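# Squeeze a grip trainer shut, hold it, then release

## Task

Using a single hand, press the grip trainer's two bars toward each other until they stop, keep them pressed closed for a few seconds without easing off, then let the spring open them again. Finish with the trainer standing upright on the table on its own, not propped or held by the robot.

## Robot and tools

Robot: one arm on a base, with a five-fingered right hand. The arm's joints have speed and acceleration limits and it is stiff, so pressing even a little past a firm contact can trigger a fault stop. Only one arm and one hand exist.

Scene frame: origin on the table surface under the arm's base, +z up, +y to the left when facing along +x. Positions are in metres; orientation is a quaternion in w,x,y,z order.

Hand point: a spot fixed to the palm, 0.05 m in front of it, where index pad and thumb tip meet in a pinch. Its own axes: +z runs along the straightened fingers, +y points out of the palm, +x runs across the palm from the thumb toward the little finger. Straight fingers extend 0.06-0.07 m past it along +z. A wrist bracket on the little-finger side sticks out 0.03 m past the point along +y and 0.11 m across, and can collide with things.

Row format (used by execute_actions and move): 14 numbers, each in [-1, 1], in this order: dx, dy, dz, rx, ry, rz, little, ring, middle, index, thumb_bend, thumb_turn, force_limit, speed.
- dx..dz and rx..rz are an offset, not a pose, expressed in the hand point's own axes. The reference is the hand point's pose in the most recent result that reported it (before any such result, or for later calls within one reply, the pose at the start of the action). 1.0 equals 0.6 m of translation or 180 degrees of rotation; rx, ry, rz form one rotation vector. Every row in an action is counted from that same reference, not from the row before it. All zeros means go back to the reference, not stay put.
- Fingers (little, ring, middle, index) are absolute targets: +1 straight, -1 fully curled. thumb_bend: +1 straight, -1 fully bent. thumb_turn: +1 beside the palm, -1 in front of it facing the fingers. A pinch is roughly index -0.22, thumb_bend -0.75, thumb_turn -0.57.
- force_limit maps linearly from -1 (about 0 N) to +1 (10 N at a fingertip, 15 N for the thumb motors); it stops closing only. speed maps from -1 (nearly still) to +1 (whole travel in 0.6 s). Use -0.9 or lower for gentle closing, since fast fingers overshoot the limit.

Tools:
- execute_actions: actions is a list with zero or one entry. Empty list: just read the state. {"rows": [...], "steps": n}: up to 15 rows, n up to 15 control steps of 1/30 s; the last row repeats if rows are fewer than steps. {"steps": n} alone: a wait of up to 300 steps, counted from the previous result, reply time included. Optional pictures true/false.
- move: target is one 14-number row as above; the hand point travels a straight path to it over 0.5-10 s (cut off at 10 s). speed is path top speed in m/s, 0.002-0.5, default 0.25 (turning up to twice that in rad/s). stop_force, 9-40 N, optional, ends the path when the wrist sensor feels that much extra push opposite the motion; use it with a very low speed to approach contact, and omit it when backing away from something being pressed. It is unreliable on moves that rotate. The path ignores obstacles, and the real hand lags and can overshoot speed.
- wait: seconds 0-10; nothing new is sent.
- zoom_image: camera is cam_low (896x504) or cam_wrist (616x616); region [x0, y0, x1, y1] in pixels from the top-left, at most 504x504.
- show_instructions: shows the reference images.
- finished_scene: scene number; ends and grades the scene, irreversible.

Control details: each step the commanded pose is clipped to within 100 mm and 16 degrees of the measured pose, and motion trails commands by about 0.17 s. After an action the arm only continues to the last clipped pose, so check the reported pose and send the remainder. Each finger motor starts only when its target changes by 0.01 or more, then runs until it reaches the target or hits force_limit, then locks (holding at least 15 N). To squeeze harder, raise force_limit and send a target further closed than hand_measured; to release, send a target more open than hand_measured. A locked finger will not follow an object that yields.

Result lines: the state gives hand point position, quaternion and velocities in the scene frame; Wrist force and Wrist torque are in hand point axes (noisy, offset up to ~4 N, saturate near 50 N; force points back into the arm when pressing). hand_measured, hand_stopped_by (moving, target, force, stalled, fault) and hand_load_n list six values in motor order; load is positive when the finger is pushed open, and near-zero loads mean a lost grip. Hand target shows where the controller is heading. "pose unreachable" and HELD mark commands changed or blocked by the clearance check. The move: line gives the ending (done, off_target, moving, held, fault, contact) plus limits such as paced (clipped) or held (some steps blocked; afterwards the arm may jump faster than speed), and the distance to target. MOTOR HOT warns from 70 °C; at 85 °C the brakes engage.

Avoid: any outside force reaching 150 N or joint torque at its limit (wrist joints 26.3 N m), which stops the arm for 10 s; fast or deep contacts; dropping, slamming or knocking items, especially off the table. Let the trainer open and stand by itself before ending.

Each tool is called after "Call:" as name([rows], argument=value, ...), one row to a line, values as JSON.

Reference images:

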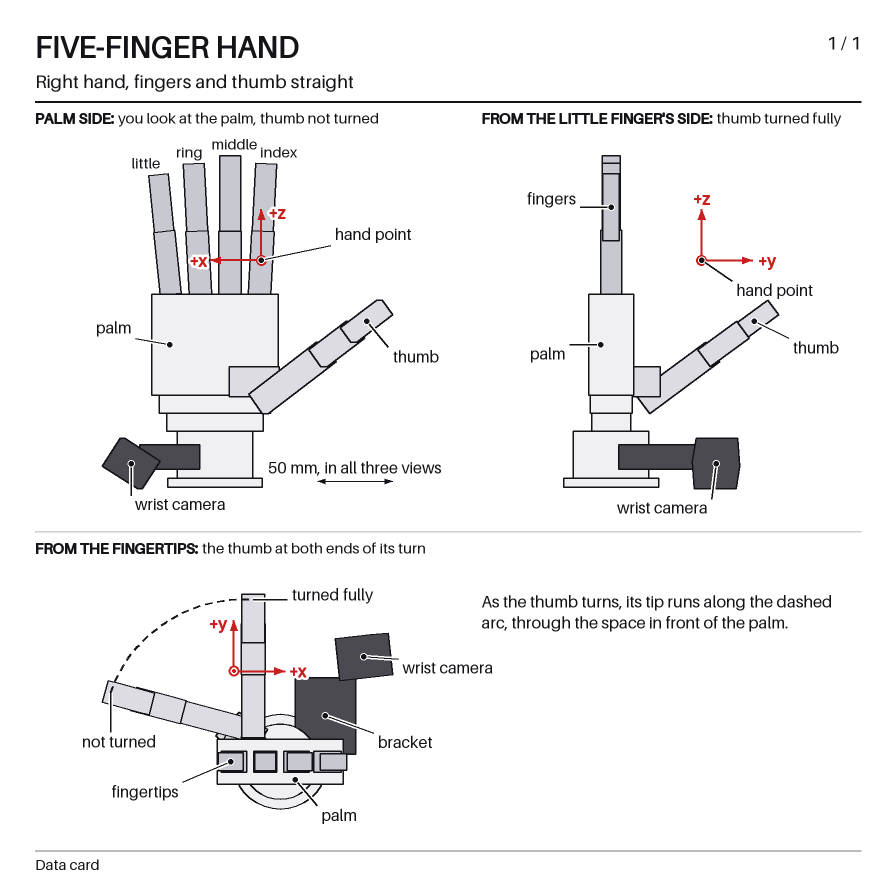

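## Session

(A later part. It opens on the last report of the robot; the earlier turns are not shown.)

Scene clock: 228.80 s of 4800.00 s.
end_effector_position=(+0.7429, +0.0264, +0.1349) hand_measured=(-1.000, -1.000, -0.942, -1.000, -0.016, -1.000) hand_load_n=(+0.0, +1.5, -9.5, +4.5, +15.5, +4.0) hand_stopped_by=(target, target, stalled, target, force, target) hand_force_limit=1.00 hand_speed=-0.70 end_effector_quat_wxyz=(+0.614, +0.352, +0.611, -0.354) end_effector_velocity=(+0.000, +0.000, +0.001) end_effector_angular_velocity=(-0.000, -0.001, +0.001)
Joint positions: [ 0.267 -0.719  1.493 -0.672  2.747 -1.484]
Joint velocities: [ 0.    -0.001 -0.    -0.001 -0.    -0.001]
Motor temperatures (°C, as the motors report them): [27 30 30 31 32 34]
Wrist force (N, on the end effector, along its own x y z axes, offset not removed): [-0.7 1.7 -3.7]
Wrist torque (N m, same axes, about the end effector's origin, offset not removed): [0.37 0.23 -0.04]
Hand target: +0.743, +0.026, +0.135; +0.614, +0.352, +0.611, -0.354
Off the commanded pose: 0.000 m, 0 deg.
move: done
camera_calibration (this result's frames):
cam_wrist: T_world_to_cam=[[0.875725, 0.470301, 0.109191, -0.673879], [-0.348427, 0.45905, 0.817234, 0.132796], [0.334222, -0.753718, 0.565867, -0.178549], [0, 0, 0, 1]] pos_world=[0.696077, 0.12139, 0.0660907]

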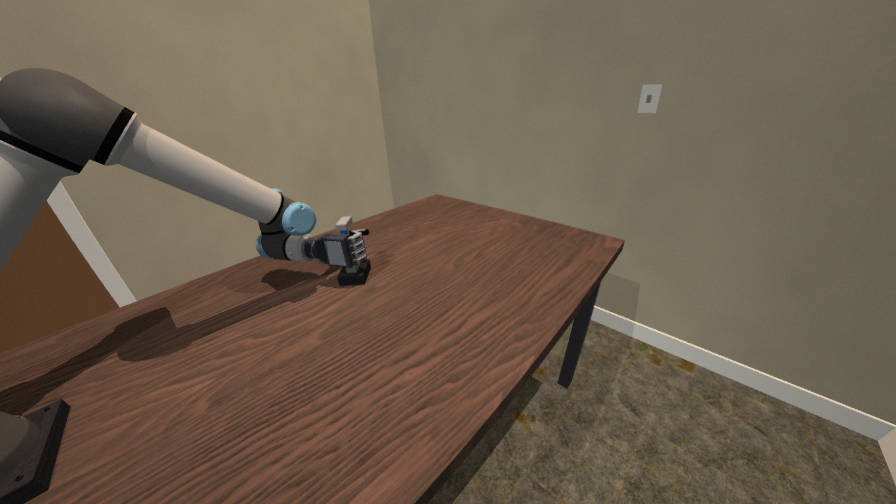

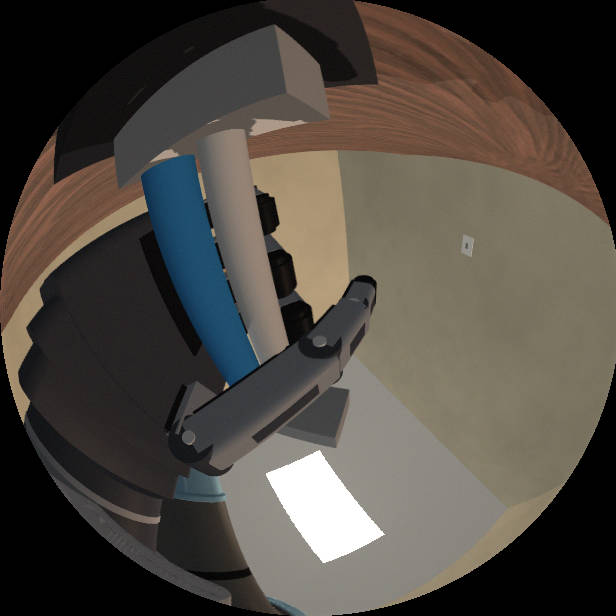

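Call:
move(target=[0,0,0,0,0,0,-1,-1,-0.93,-1,0.7,-1,1,0])

Call:
move(target=[0,0,0,0,0,0,-1,-1,1,1,0.7,-1,1,0])

Call:
move(target=[0,0,0,0,0,0,-1,-1,1,1,-1,-1,1,-0.6])

Call:
zoom_image(camera="cam_wrist", region=[100, 20, 350, 270])

Scene clock: 243.23 s of 4800.00 s.
end_effector_position=(+0.7429, +0.0264, +0.1349) hand_measured=(-1.000, -1.000, -0.940, -1.000, +0.702, -1.000) hand_load_n=(+0.0, +0.0, +1.0, +0.0, +3.0, +1.0) hand_stopped_by=(target, target, stalled, target, target, target) hand_force_limit=1.00 hand_speed=0.00 end_effector_quat_wxyz=(+0.614, +0.352, +0.611, -0.354) end_effector_velocity=(+0.000, -0.000, +0.001) end_effector_angular_velocity=(+0.001, -0.002, -0.000)
Joint positions: [ 0.267 -0.719  1.493 -0.672  2.747 -1.484]
Joint velocities: [-0.    -0.    -0.001 -0.001 -0.     0.001]
Motor temperatures (°C, as the motors report them): [27 30 30 31 32 34]
Wrist force (N, on the end effector, along its own x y z axes, offset not removed): [1.5 -1.3 -1.5]
Wrist torque (N m, same axes, about the end effector's origin, offset not removed): [-0.03 -0.03 0.01]
Hand target: +0.743, +0.026, +0.135; +0.614, +0.352, +0.611, -0.354
Off the commanded pose: 0.000 m, 0 deg.
After step 90, 10.47 s passed at rest.
move: done
camera_calibration (this result's frames):
cam_wrist: T_world_to_cam=[[0.875725, 0.4703, 0.109191, -0.673879], [-0.348427, 0.45905, 0.817234, 0.132796], [0.334222, -0.753718, 0.565867, -0.178549], [0, 0, 0, 1]] pos_world=[0.696077, 0.12139, 0.0660908]

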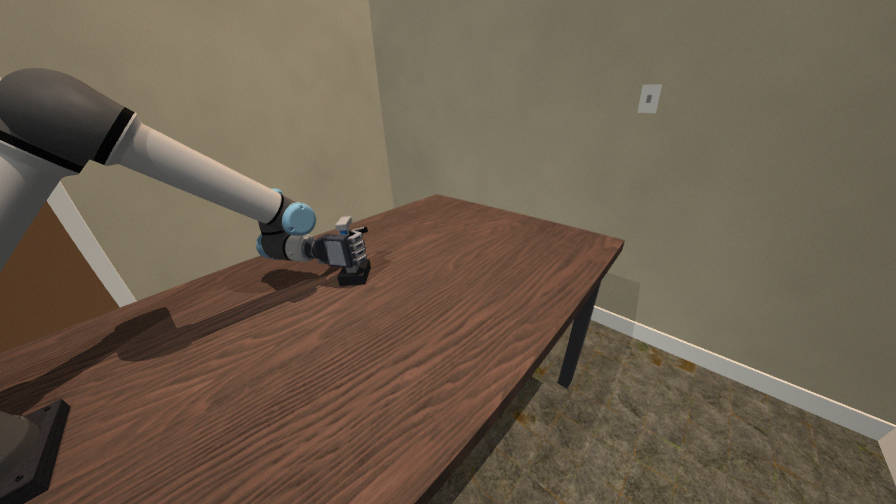

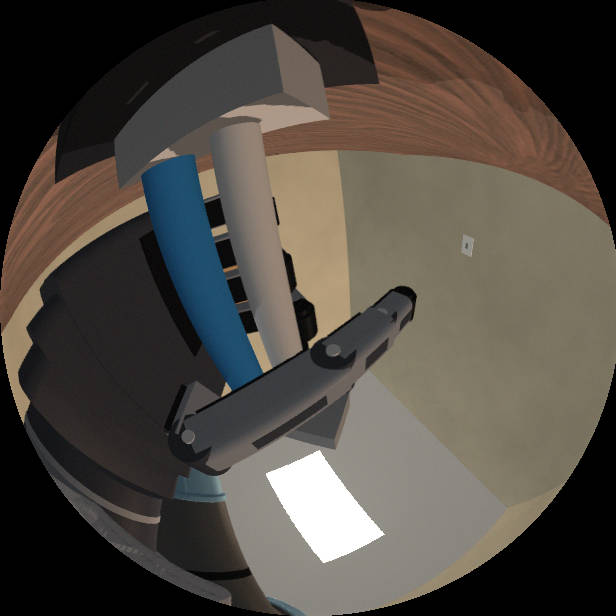

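Scene clock: 244.73 s of 4800.00 s.
end_effector_position=(+0.7429, +0.0264, +0.1349) hand_measured=(-1.000, -1.000, +1.000, +1.000, +0.702, -1.000) hand_load_n=(+0.0, +0.0, +0.0, +0.0, +3.0, +1.0) hand_stopped_by=(target, target, target, target, target, target) hand_force_limit=1.00 hand_speed=0.00 end_effector_quat_wxyz=(+0.614, +0.352, +0.611, -0.354) end_effector_velocity=(-0.000, -0.000, -0.001) end_effector_angular_velocity=(-0.000, +0.002, -0.000)
Joint positions: [ 0.267 -0.719  1.493 -0.672  2.747 -1.484]
Joint velocities: [-0.     0.001  0.     0.     0.    -0.   ]
Motor temperatures (°C, as the motors report them): [27 30 30 31 32 34]
Wrist force (N, on the end effector, along its own x y z axes, offset not removed): [0.4 2.0 1.2]
Wrist torque (N m, same axes, about the end effector's origin, offset not removed): [0.08 -0.04 0.08]
Hand target: +0.743, +0.026, +0.135; +0.614, +0.352, +0.611, -0.354
Off the commanded pose: 0.000 m, 0 deg.
move: done
camera_calibration (this result's frames):
cam_wrist: T_world_to_cam=[[0.875725, 0.470301, 0.109191, -0.673879], [-0.348427, 0.45905, 0.817234, 0.132796], [0.334222, -0.753718, 0.565867, -0.178549], [0, 0, 0, 1]] pos_world=[0.696077, 0.12139, 0.0660907]

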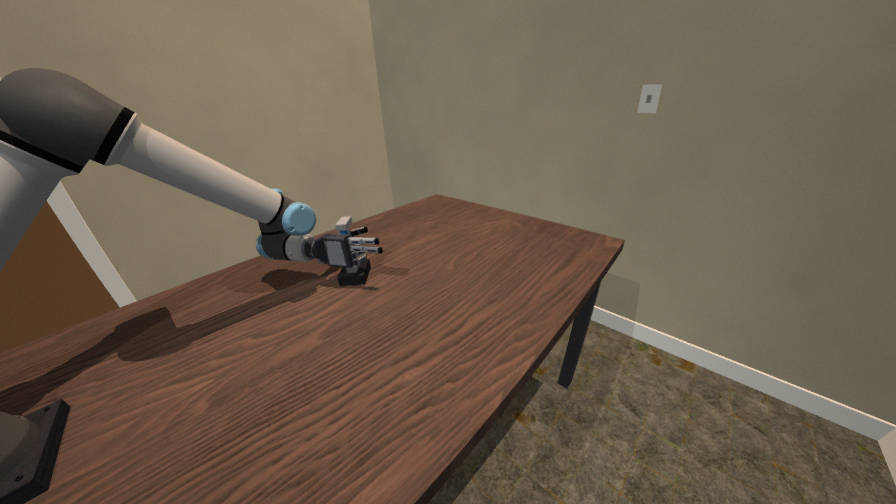

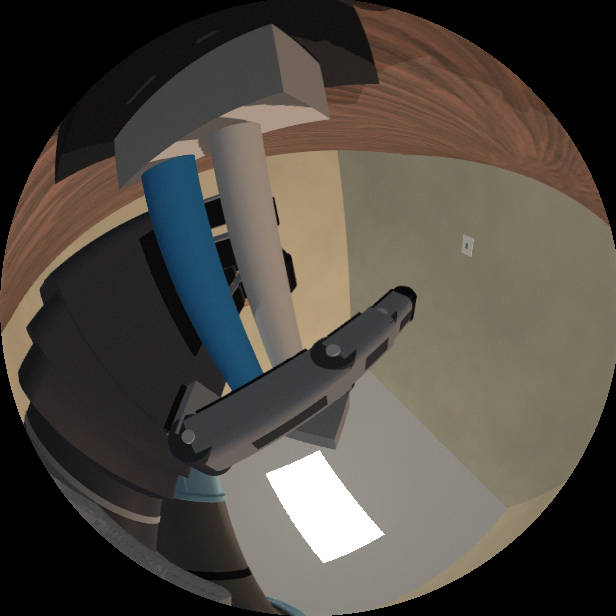

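Scene clock: 248.17 s of 4800.00 s.
end_effector_position=(+0.7429, +0.0264, +0.1349) hand_measured=(-1.000, -1.000, +1.000, +1.000, -0.594, -1.000) hand_load_n=(+0.0, +6.5, +0.0, +0.0, +15.0, +5.5) hand_stopped_by=(target, target, target, target, force, target) hand_force_limit=1.00 hand_speed=-0.60 end_effector_quat_wxyz=(+0.614, +0.352, +0.611, -0.354) end_effector_velocity=(+0.000, +0.000, +0.000) end_effector_angular_velocity=(-0.000, -0.000, +0.000)
Joint positions: [ 0.267 -0.719  1.493 -0.672  2.747 -1.484]
Joint velocities: [-0. -0. -0.  0. -0. -0.]
Motor temperatures (°C, as the motors report them): [27 30 30 31 32 34]
Wrist force (N, on the end effector, along its own x y z axes, offset not removed): [1.9 0.4 -0.1]
Wrist torque (N m, same axes, about the end effector's origin, offset not removed): [-0.18 -0.60 0.14]
Hand target: +0.743, +0.026, +0.135; +0.614, +0.352, +0.611, -0.354
Off the commanded pose: 0.000 m, 0 deg.
move: done
camera_calibration (this result's frames):
cam_wrist: T_world_to_cam=[[0.875725, 0.470301, 0.109191, -0.673879], [-0.348427, 0.45905, 0.817234, 0.132797], [0.334222, -0.753718, 0.565867, -0.178549], [0, 0, 0, 1]] pos_world=[0.696077, 0.12139, 0.0660906]

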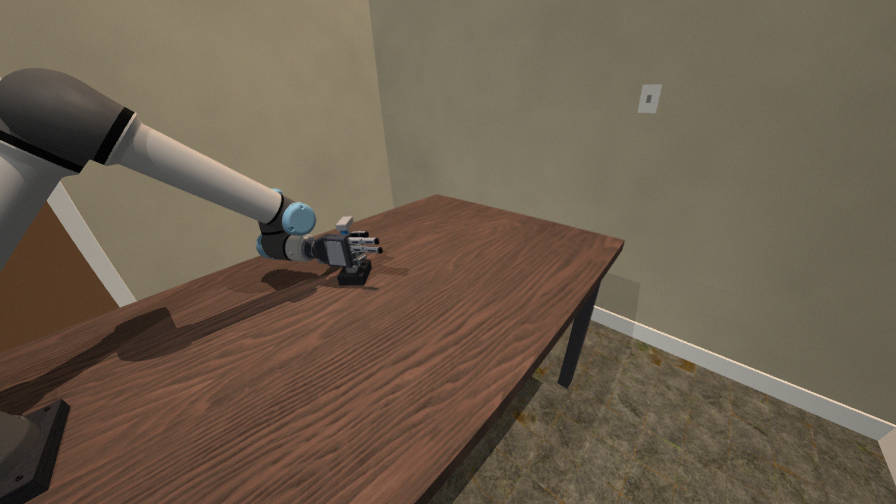

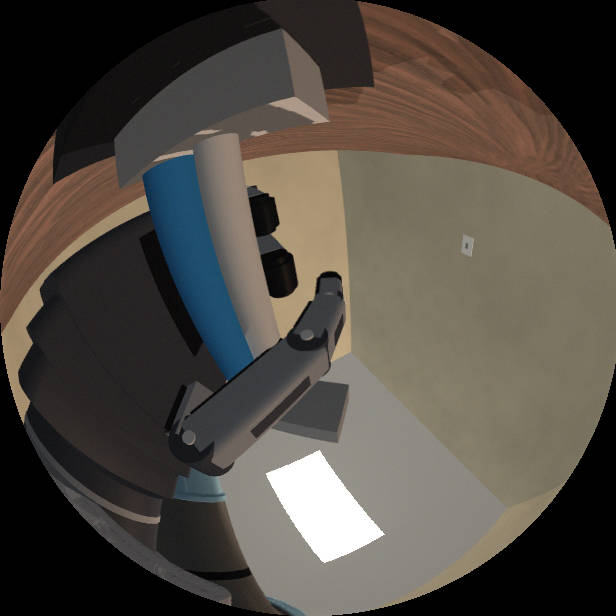

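Region (100, 20, 350, 270) of cam_wrist's 616x616 image, scaled by 2.016, with more detail than that image has.

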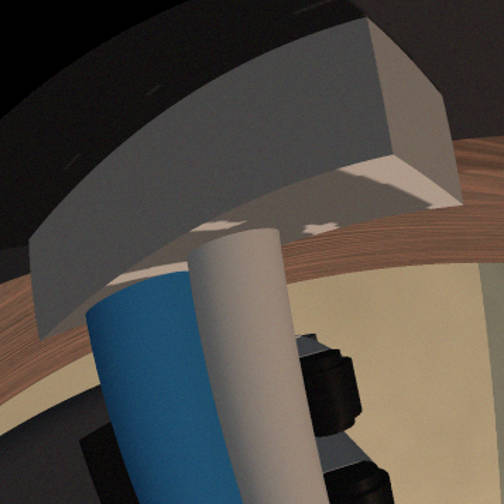

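Call:
move(target=[0,0,0,0,0,0,-1,-1,1,1,-0.95,-1,1,-0.6])

Call:
wait(seconds=4)

Call:
move(target=[0,0,0,0,0,0,-1,-1,1,1,1,-1,1,-0.3])

Call:
move(target=[0,0,0,0,0,0,1,1,1,1,1,-1,1,0.3])

Call:
move(target=[0,-0.01,-0.2,0,0,0,1,1,1,1,1,-1,1,0.3], speed=0.1)

Scene clock: 257.50 s of 4800.00 s.
end_effector_position=(+0.7429, +0.0264, +0.1349) hand_measured=(-1.000, -1.000, +1.000, +1.000, -0.590, -1.000) hand_load_n=(+0.0, +6.5, +0.0, +0.0, +15.0, +5.5) hand_stopped_by=(target, target, target, target, force, target) hand_force_limit=1.00 hand_speed=-0.60 end_effector_quat_wxyz=(+0.614, +0.352, +0.611, -0.354) end_effector_velocity=(-0.000, -0.000, -0.000) end_effector_angular_velocity=(+0.000, +0.000, -0.000)
Joint positions: [ 0.267 -0.719  1.493 -0.672  2.747 -1.484]
Joint velocities: [0. 0. 0. 0. 0. 0.]
Motor temperatures (°C, as the motors report them): [27 30 30 31 32 34]
Wrist force (N, on the end effector, along its own x y z axes, offset not removed): [1.0 1.6 -1.7]
Wrist torque (N m, same axes, about the end effector's origin, offset not removed): [0.14 -0.32 0.27]
Hand target: +0.743, +0.026, +0.135; +0.614, +0.352, +0.611, -0.354
Off the commanded pose: 0.000 m, 0 deg.
After step 90, 5.63 s passed at rest.
move: done
camera_calibration (this result's frames):
cam_wrist: T_world_to_cam=[[0.875725, 0.470301, 0.109191, -0.673879], [-0.348427, 0.45905, 0.817234, 0.132797], [0.334222, -0.753718, 0.565867, -0.178549], [0, 0, 0, 1]] pos_world=[0.696077, 0.12139, 0.0660907]

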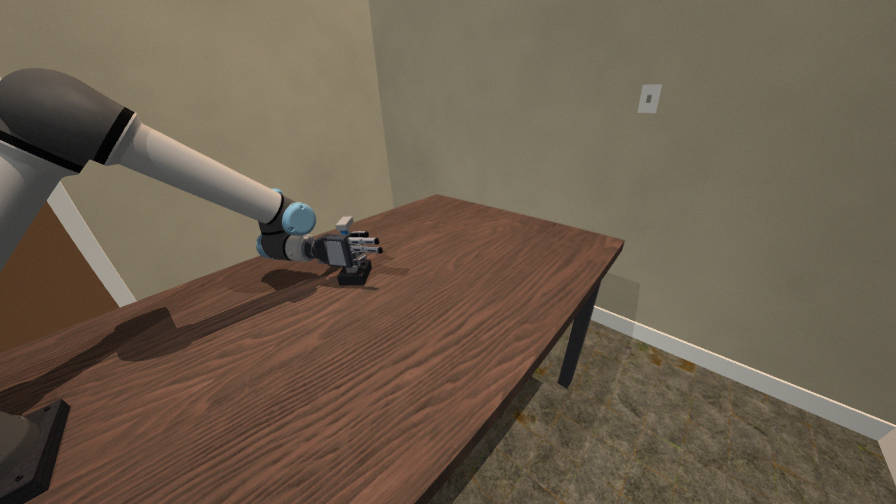

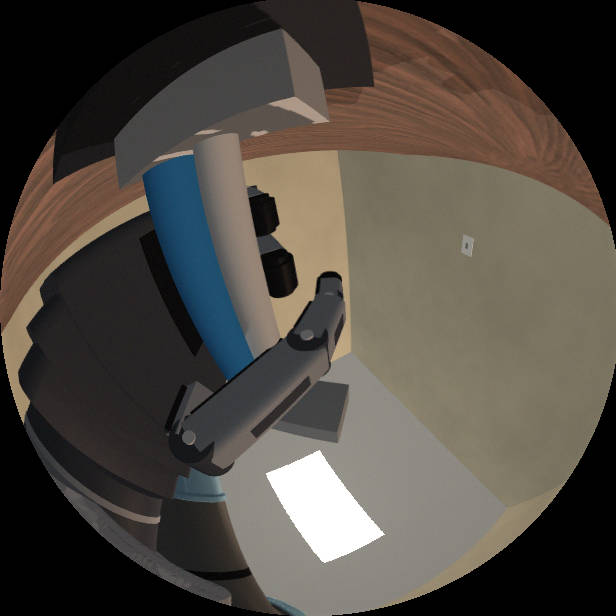

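Scene clock: 261.50 s of 4800.00 s.
end_effector_position=(+0.7429, +0.0264, +0.1349) hand_measured=(-1.000, -1.000, +1.000, +1.000, -0.590, -1.000) hand_load_n=(+0.0, +6.5, +0.0, +0.0, +15.0, +5.5) hand_stopped_by=(target, target, target, target, force, target) hand_force_limit=1.00 hand_speed=-0.60 end_effector_quat_wxyz=(+0.614, +0.352, +0.611, -0.354) end_effector_velocity=(-0.000, +0.000, -0.001) end_effector_angular_velocity=(+0.000, +0.001, +0.000)
Joint positions: [ 0.267 -0.719  1.493 -0.672  2.747 -1.484]
Joint velocities: [ 0.     0.001  0.001 -0.     0.     0.001]
Motor temperatures (°C, as the motors report them): [27 30 30 31 32 34]
Wrist force (N, on the end effector, along its own x y z axes, offset not removed): [-3.3 2.0 -1.3]
Wrist torque (N m, same axes, about the end effector's origin, offset not removed): [0.13 0.39 -0.18]
Hand target: +0.743, +0.026, +0.135; +0.614, +0.352, +0.611, -0.354
Off the commanded pose: 0.000 m, 0 deg.
Steps of this call (steps 1 to 90: nothing new was sent; then 1.00 s passed at rest). Readings (end_effector_position | what the end effector reports):
1: (+0.7429, +0.0264, +0.1349) | hand_measured=(-1.000, -1.000, +1.000, +1.000, -0.590, -1.000) hand_load_n=(+0.0, +6.5, +0.0, +0.0, +15.0, +5.5) hand_stopped_by=(target, target, target, target, force, target) hand_force_limit=1.00 hand_speed=-0.60
2: (+0.7429, +0.0264, +0.1349) | hand_measured=(-1.000, -1.000, +1.000, +1.000, -0.590, -1.000) hand_load_n=(+0.0, +6.5, +0.0, +0.0, +15.0, +5.5) hand_stopped_by=(target, target, target, target, force, target) hand_force_limit=1.00 hand_speed=-0.60
4: (+0.7429, +0.0264, +0.1349) | hand_measured=(-1.000, -1.000, +1.000, +1.000, -0.590, -1.000) hand_load_n=(+0.0, +6.5, +0.0, +0.0, +15.0, +5.5) hand_stopped_by=(target, target, target, target, force, target) hand_force_limit=1.00 hand_speed=-0.60
8: (+0.7429, +0.0264, +0.1349) | hand_measured=(-1.000, -1.000, +1.000, +1.000, -0.590, -1.000) hand_load_n=(+0.0, +6.5, +0.0, +0.0, +15.0, +5.5) hand_stopped_by=(target, target, target, target, force, target) hand_force_limit=1.00 hand_speed=-0.60
90: the state above
camera_calibration (this result's frames):
cam_wrist: T_world_to_cam=[[0.875725, 0.470301, 0.109191, -0.673879], [-0.348427, 0.45905, 0.817234, 0.132797], [0.334222, -0.753718, 0.565867, -0.178549], [0, 0, 0, 1]] pos_world=[0.696077, 0.12139, 0.0660907]

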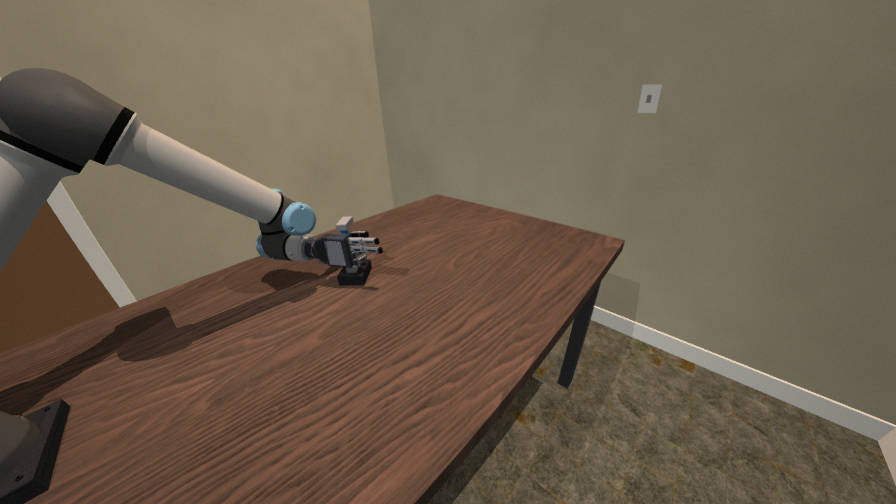

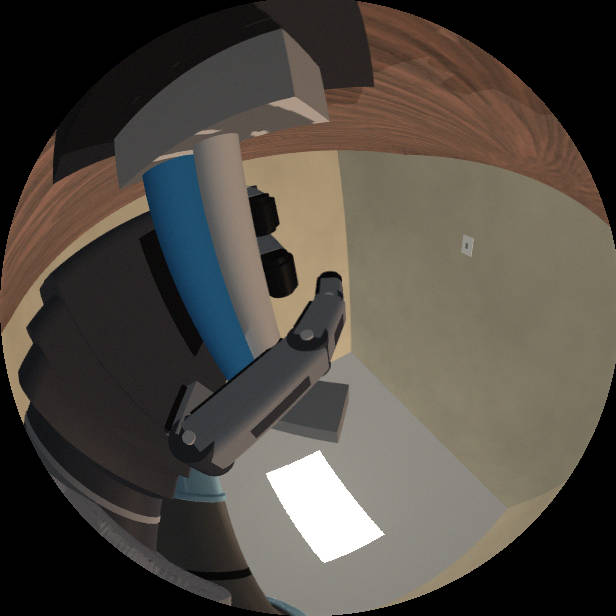

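Scene clock: 263.93 s of 4800.00 s.
end_effector_position=(+0.7429, +0.0264, +0.1349) hand_measured=(-1.000, -1.000, +1.000, +1.000, +1.000, -1.000) hand_load_n=(+0.0, +0.0, +0.0, +0.0, +0.0, +0.0) hand_stopped_by=(target, target, target, target, target, target) hand_force_limit=1.00 hand_speed=-0.30 end_effector_quat_wxyz=(+0.614, +0.352, +0.611, -0.354) end_effector_velocity=(+0.000, +0.000, -0.000) end_effector_angular_velocity=(-0.001, +0.001, -0.000)
Joint positions: [ 0.267 -0.719  1.493 -0.672  2.747 -1.484]
Joint velocities: [-0.     0.001 -0.001  0.    -0.    -0.002]
Motor temperatures (°C, as the motors report them): [27 30 30 31 32 34]
Wrist force (N, on the end effector, along its own x y z axes, offset not removed): [3.2 2.5 -2.2]
Wrist torque (N m, same axes, about the end effector's origin, offset not removed): [0.69 -0.55 0.16]
Hand target: +0.743, +0.026, +0.135; +0.614, +0.352, +0.611, -0.354
Off the commanded pose: 0.000 m, 0 deg.
move: done
camera_calibration (this result's frames):
cam_wrist: T_world_to_cam=[[0.875725, 0.470301, 0.109191, -0.673879], [-0.348427, 0.45905, 0.817234, 0.132796], [0.334222, -0.753718, 0.565867, -0.178549], [0, 0, 0, 1]] pos_world=[0.696077, 0.12139, 0.0660906]

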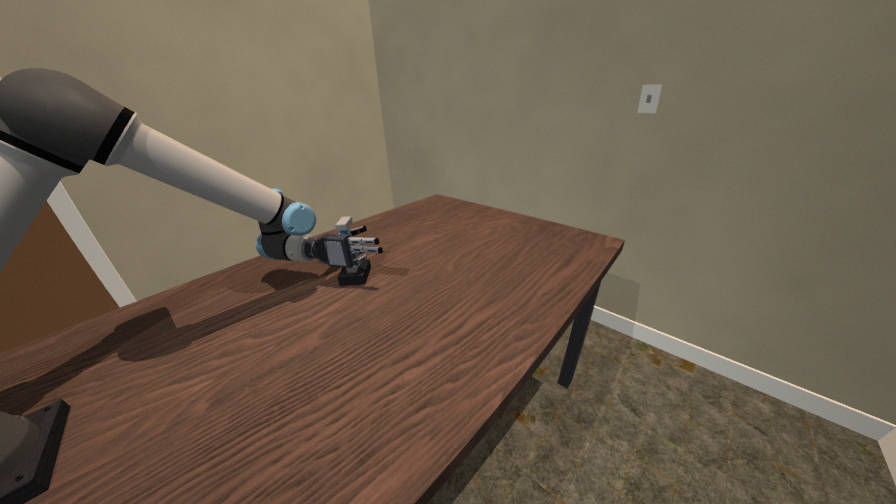

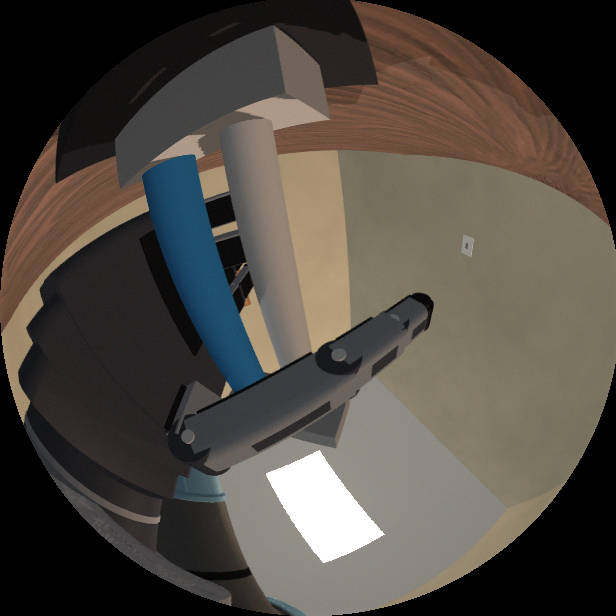

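Scene clock: 265.13 s of 4800.00 s.
end_effector_position=(+0.7429, +0.0264, +0.1349) hand_measured=(+1.000, +1.000, +1.000, +1.000, +1.000, -1.000) hand_load_n=(+0.0, +0.0, +0.0, +0.0, +0.0, +0.0) hand_stopped_by=(target, target, target, target, target, target) hand_force_limit=1.00 hand_speed=0.30 end_effector_quat_wxyz=(+0.614, +0.352, +0.611, -0.354) end_effector_velocity=(+0.000, +0.000, -0.000) end_effector_angular_velocity=(-0.000, +0.000, +0.000)
Joint positions: [ 0.267 -0.719  1.493 -0.672  2.747 -1.484]
Joint velocities: [ 0.     0.001 -0.001  0.    -0.     0.   ]
Motor temperatures (°C, as the motors report them): [27 30 30 31 32 34]
Wrist force (N, on the end effector, along its own x y z axes, offset not removed): [-0.7 -0.7 -1.6]
Wrist torque (N m, same axes, about the end effector's origin, offset not removed): [0.15 0.21 -0.01]
Hand target: +0.743, +0.026, +0.135; +0.614, +0.352, +0.611, -0.354
Off the commanded pose: 0.000 m, 0 deg.
move: done
camera_calibration (this result's frames):
cam_wrist: T_world_to_cam=[[0.875725, 0.470301, 0.109191, -0.673879], [-0.348427, 0.45905, 0.817234, 0.132796], [0.334222, -0.753718, 0.565867, -0.178549], [0, 0, 0, 1]] pos_world=[0.696077, 0.12139, 0.0660906]

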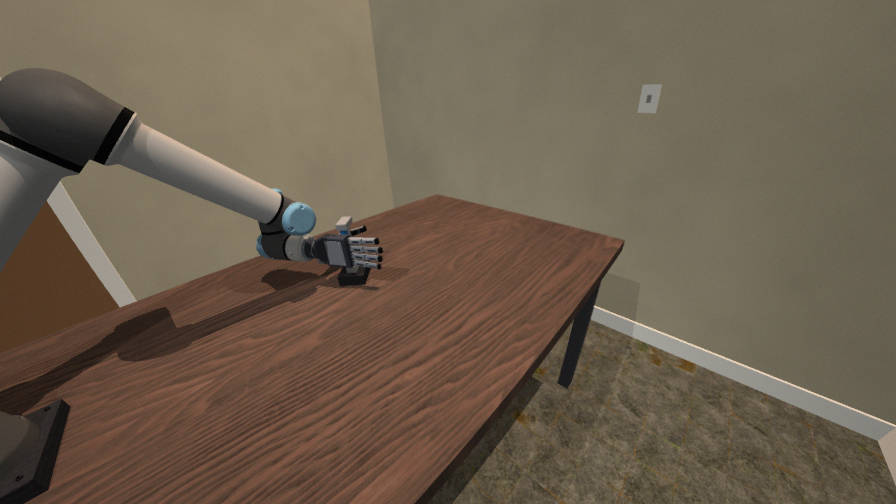

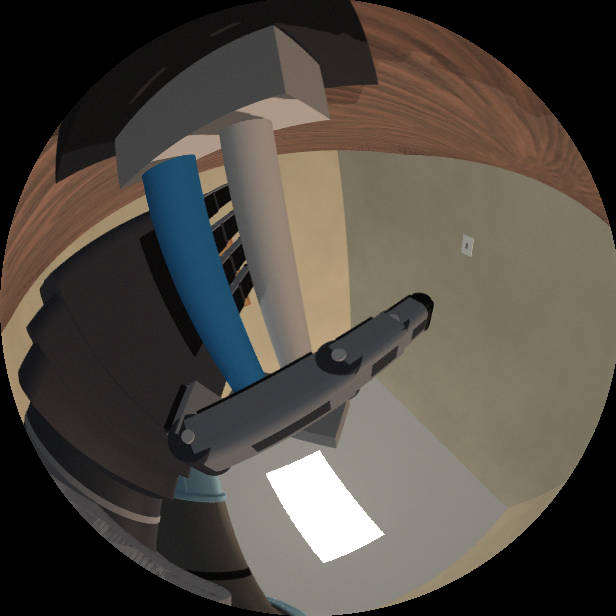

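Scene clock: 266.87 s of 4800.00 s.
end_effector_position=(+0.6777, +0.1271, +0.1343) hand_measured=(+1.000, +1.000, +1.000, +1.000, +1.000, -1.000) hand_load_n=(+0.0, +0.0, +0.0, +0.0, +0.0, +0.0) hand_stopped_by=(target, target, target, target, target, target) hand_force_limit=1.00 hand_speed=0.30 end_effector_quat_wxyz=(+0.614, +0.352, +0.611, -0.354) end_effector_velocity=(-0.001, +0.002, -0.000) end_effector_angular_velocity=(+0.002, +0.001, -0.001)
Joint positions: [ 0.461 -0.735  1.514 -0.586  2.939 -1.389]
Joint velocities: [ 0.004  0.002 -0.005  0.017  0.004  0.013]
Motor temperatures (°C, as the motors report them): [27 30 30 31 32 34]
Wrist force (N, on the end effector, along its own x y z axes, offset not removed): [-2.0 1.8 0.8]
Wrist torque (N m, same axes, about the end effector's origin, offset not removed): [0.23 0.34 0.04]
Hand target: +0.678, +0.127, +0.134; +0.614, +0.352, +0.611, -0.354
Off the commanded pose: 0.000 m, 0 deg.
move: done
camera_calibration (this result's frames):
cam_wrist: T_world_to_cam=[[0.875657, 0.470416, 0.109239, -0.664052], [-0.348612, 0.459185, 0.817079, 0.0644751], [0.334207, -0.753563, 0.566082, -0.0805553], [0, 0, 0, 1]] pos_world=[0.630881, 0.222071, 0.0654598]

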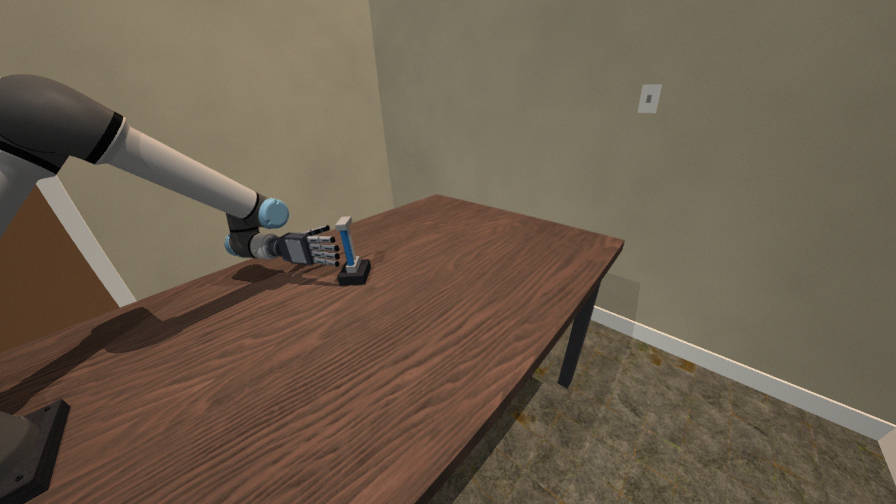

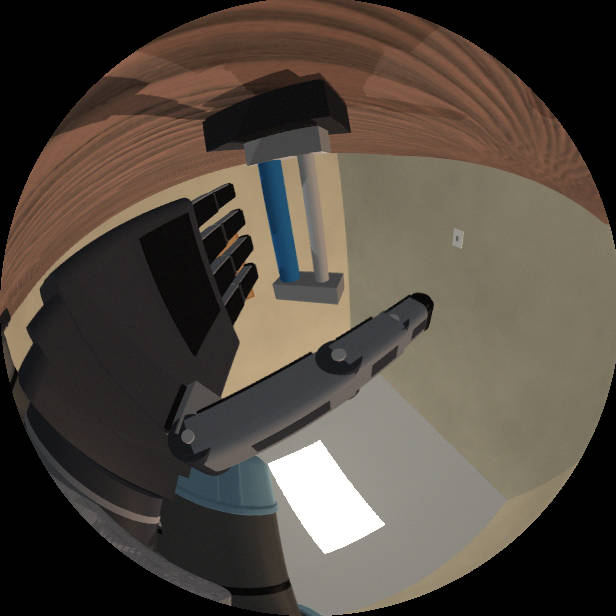

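Call:
finished_scene(scene=1)

The scene is finished: the task was done.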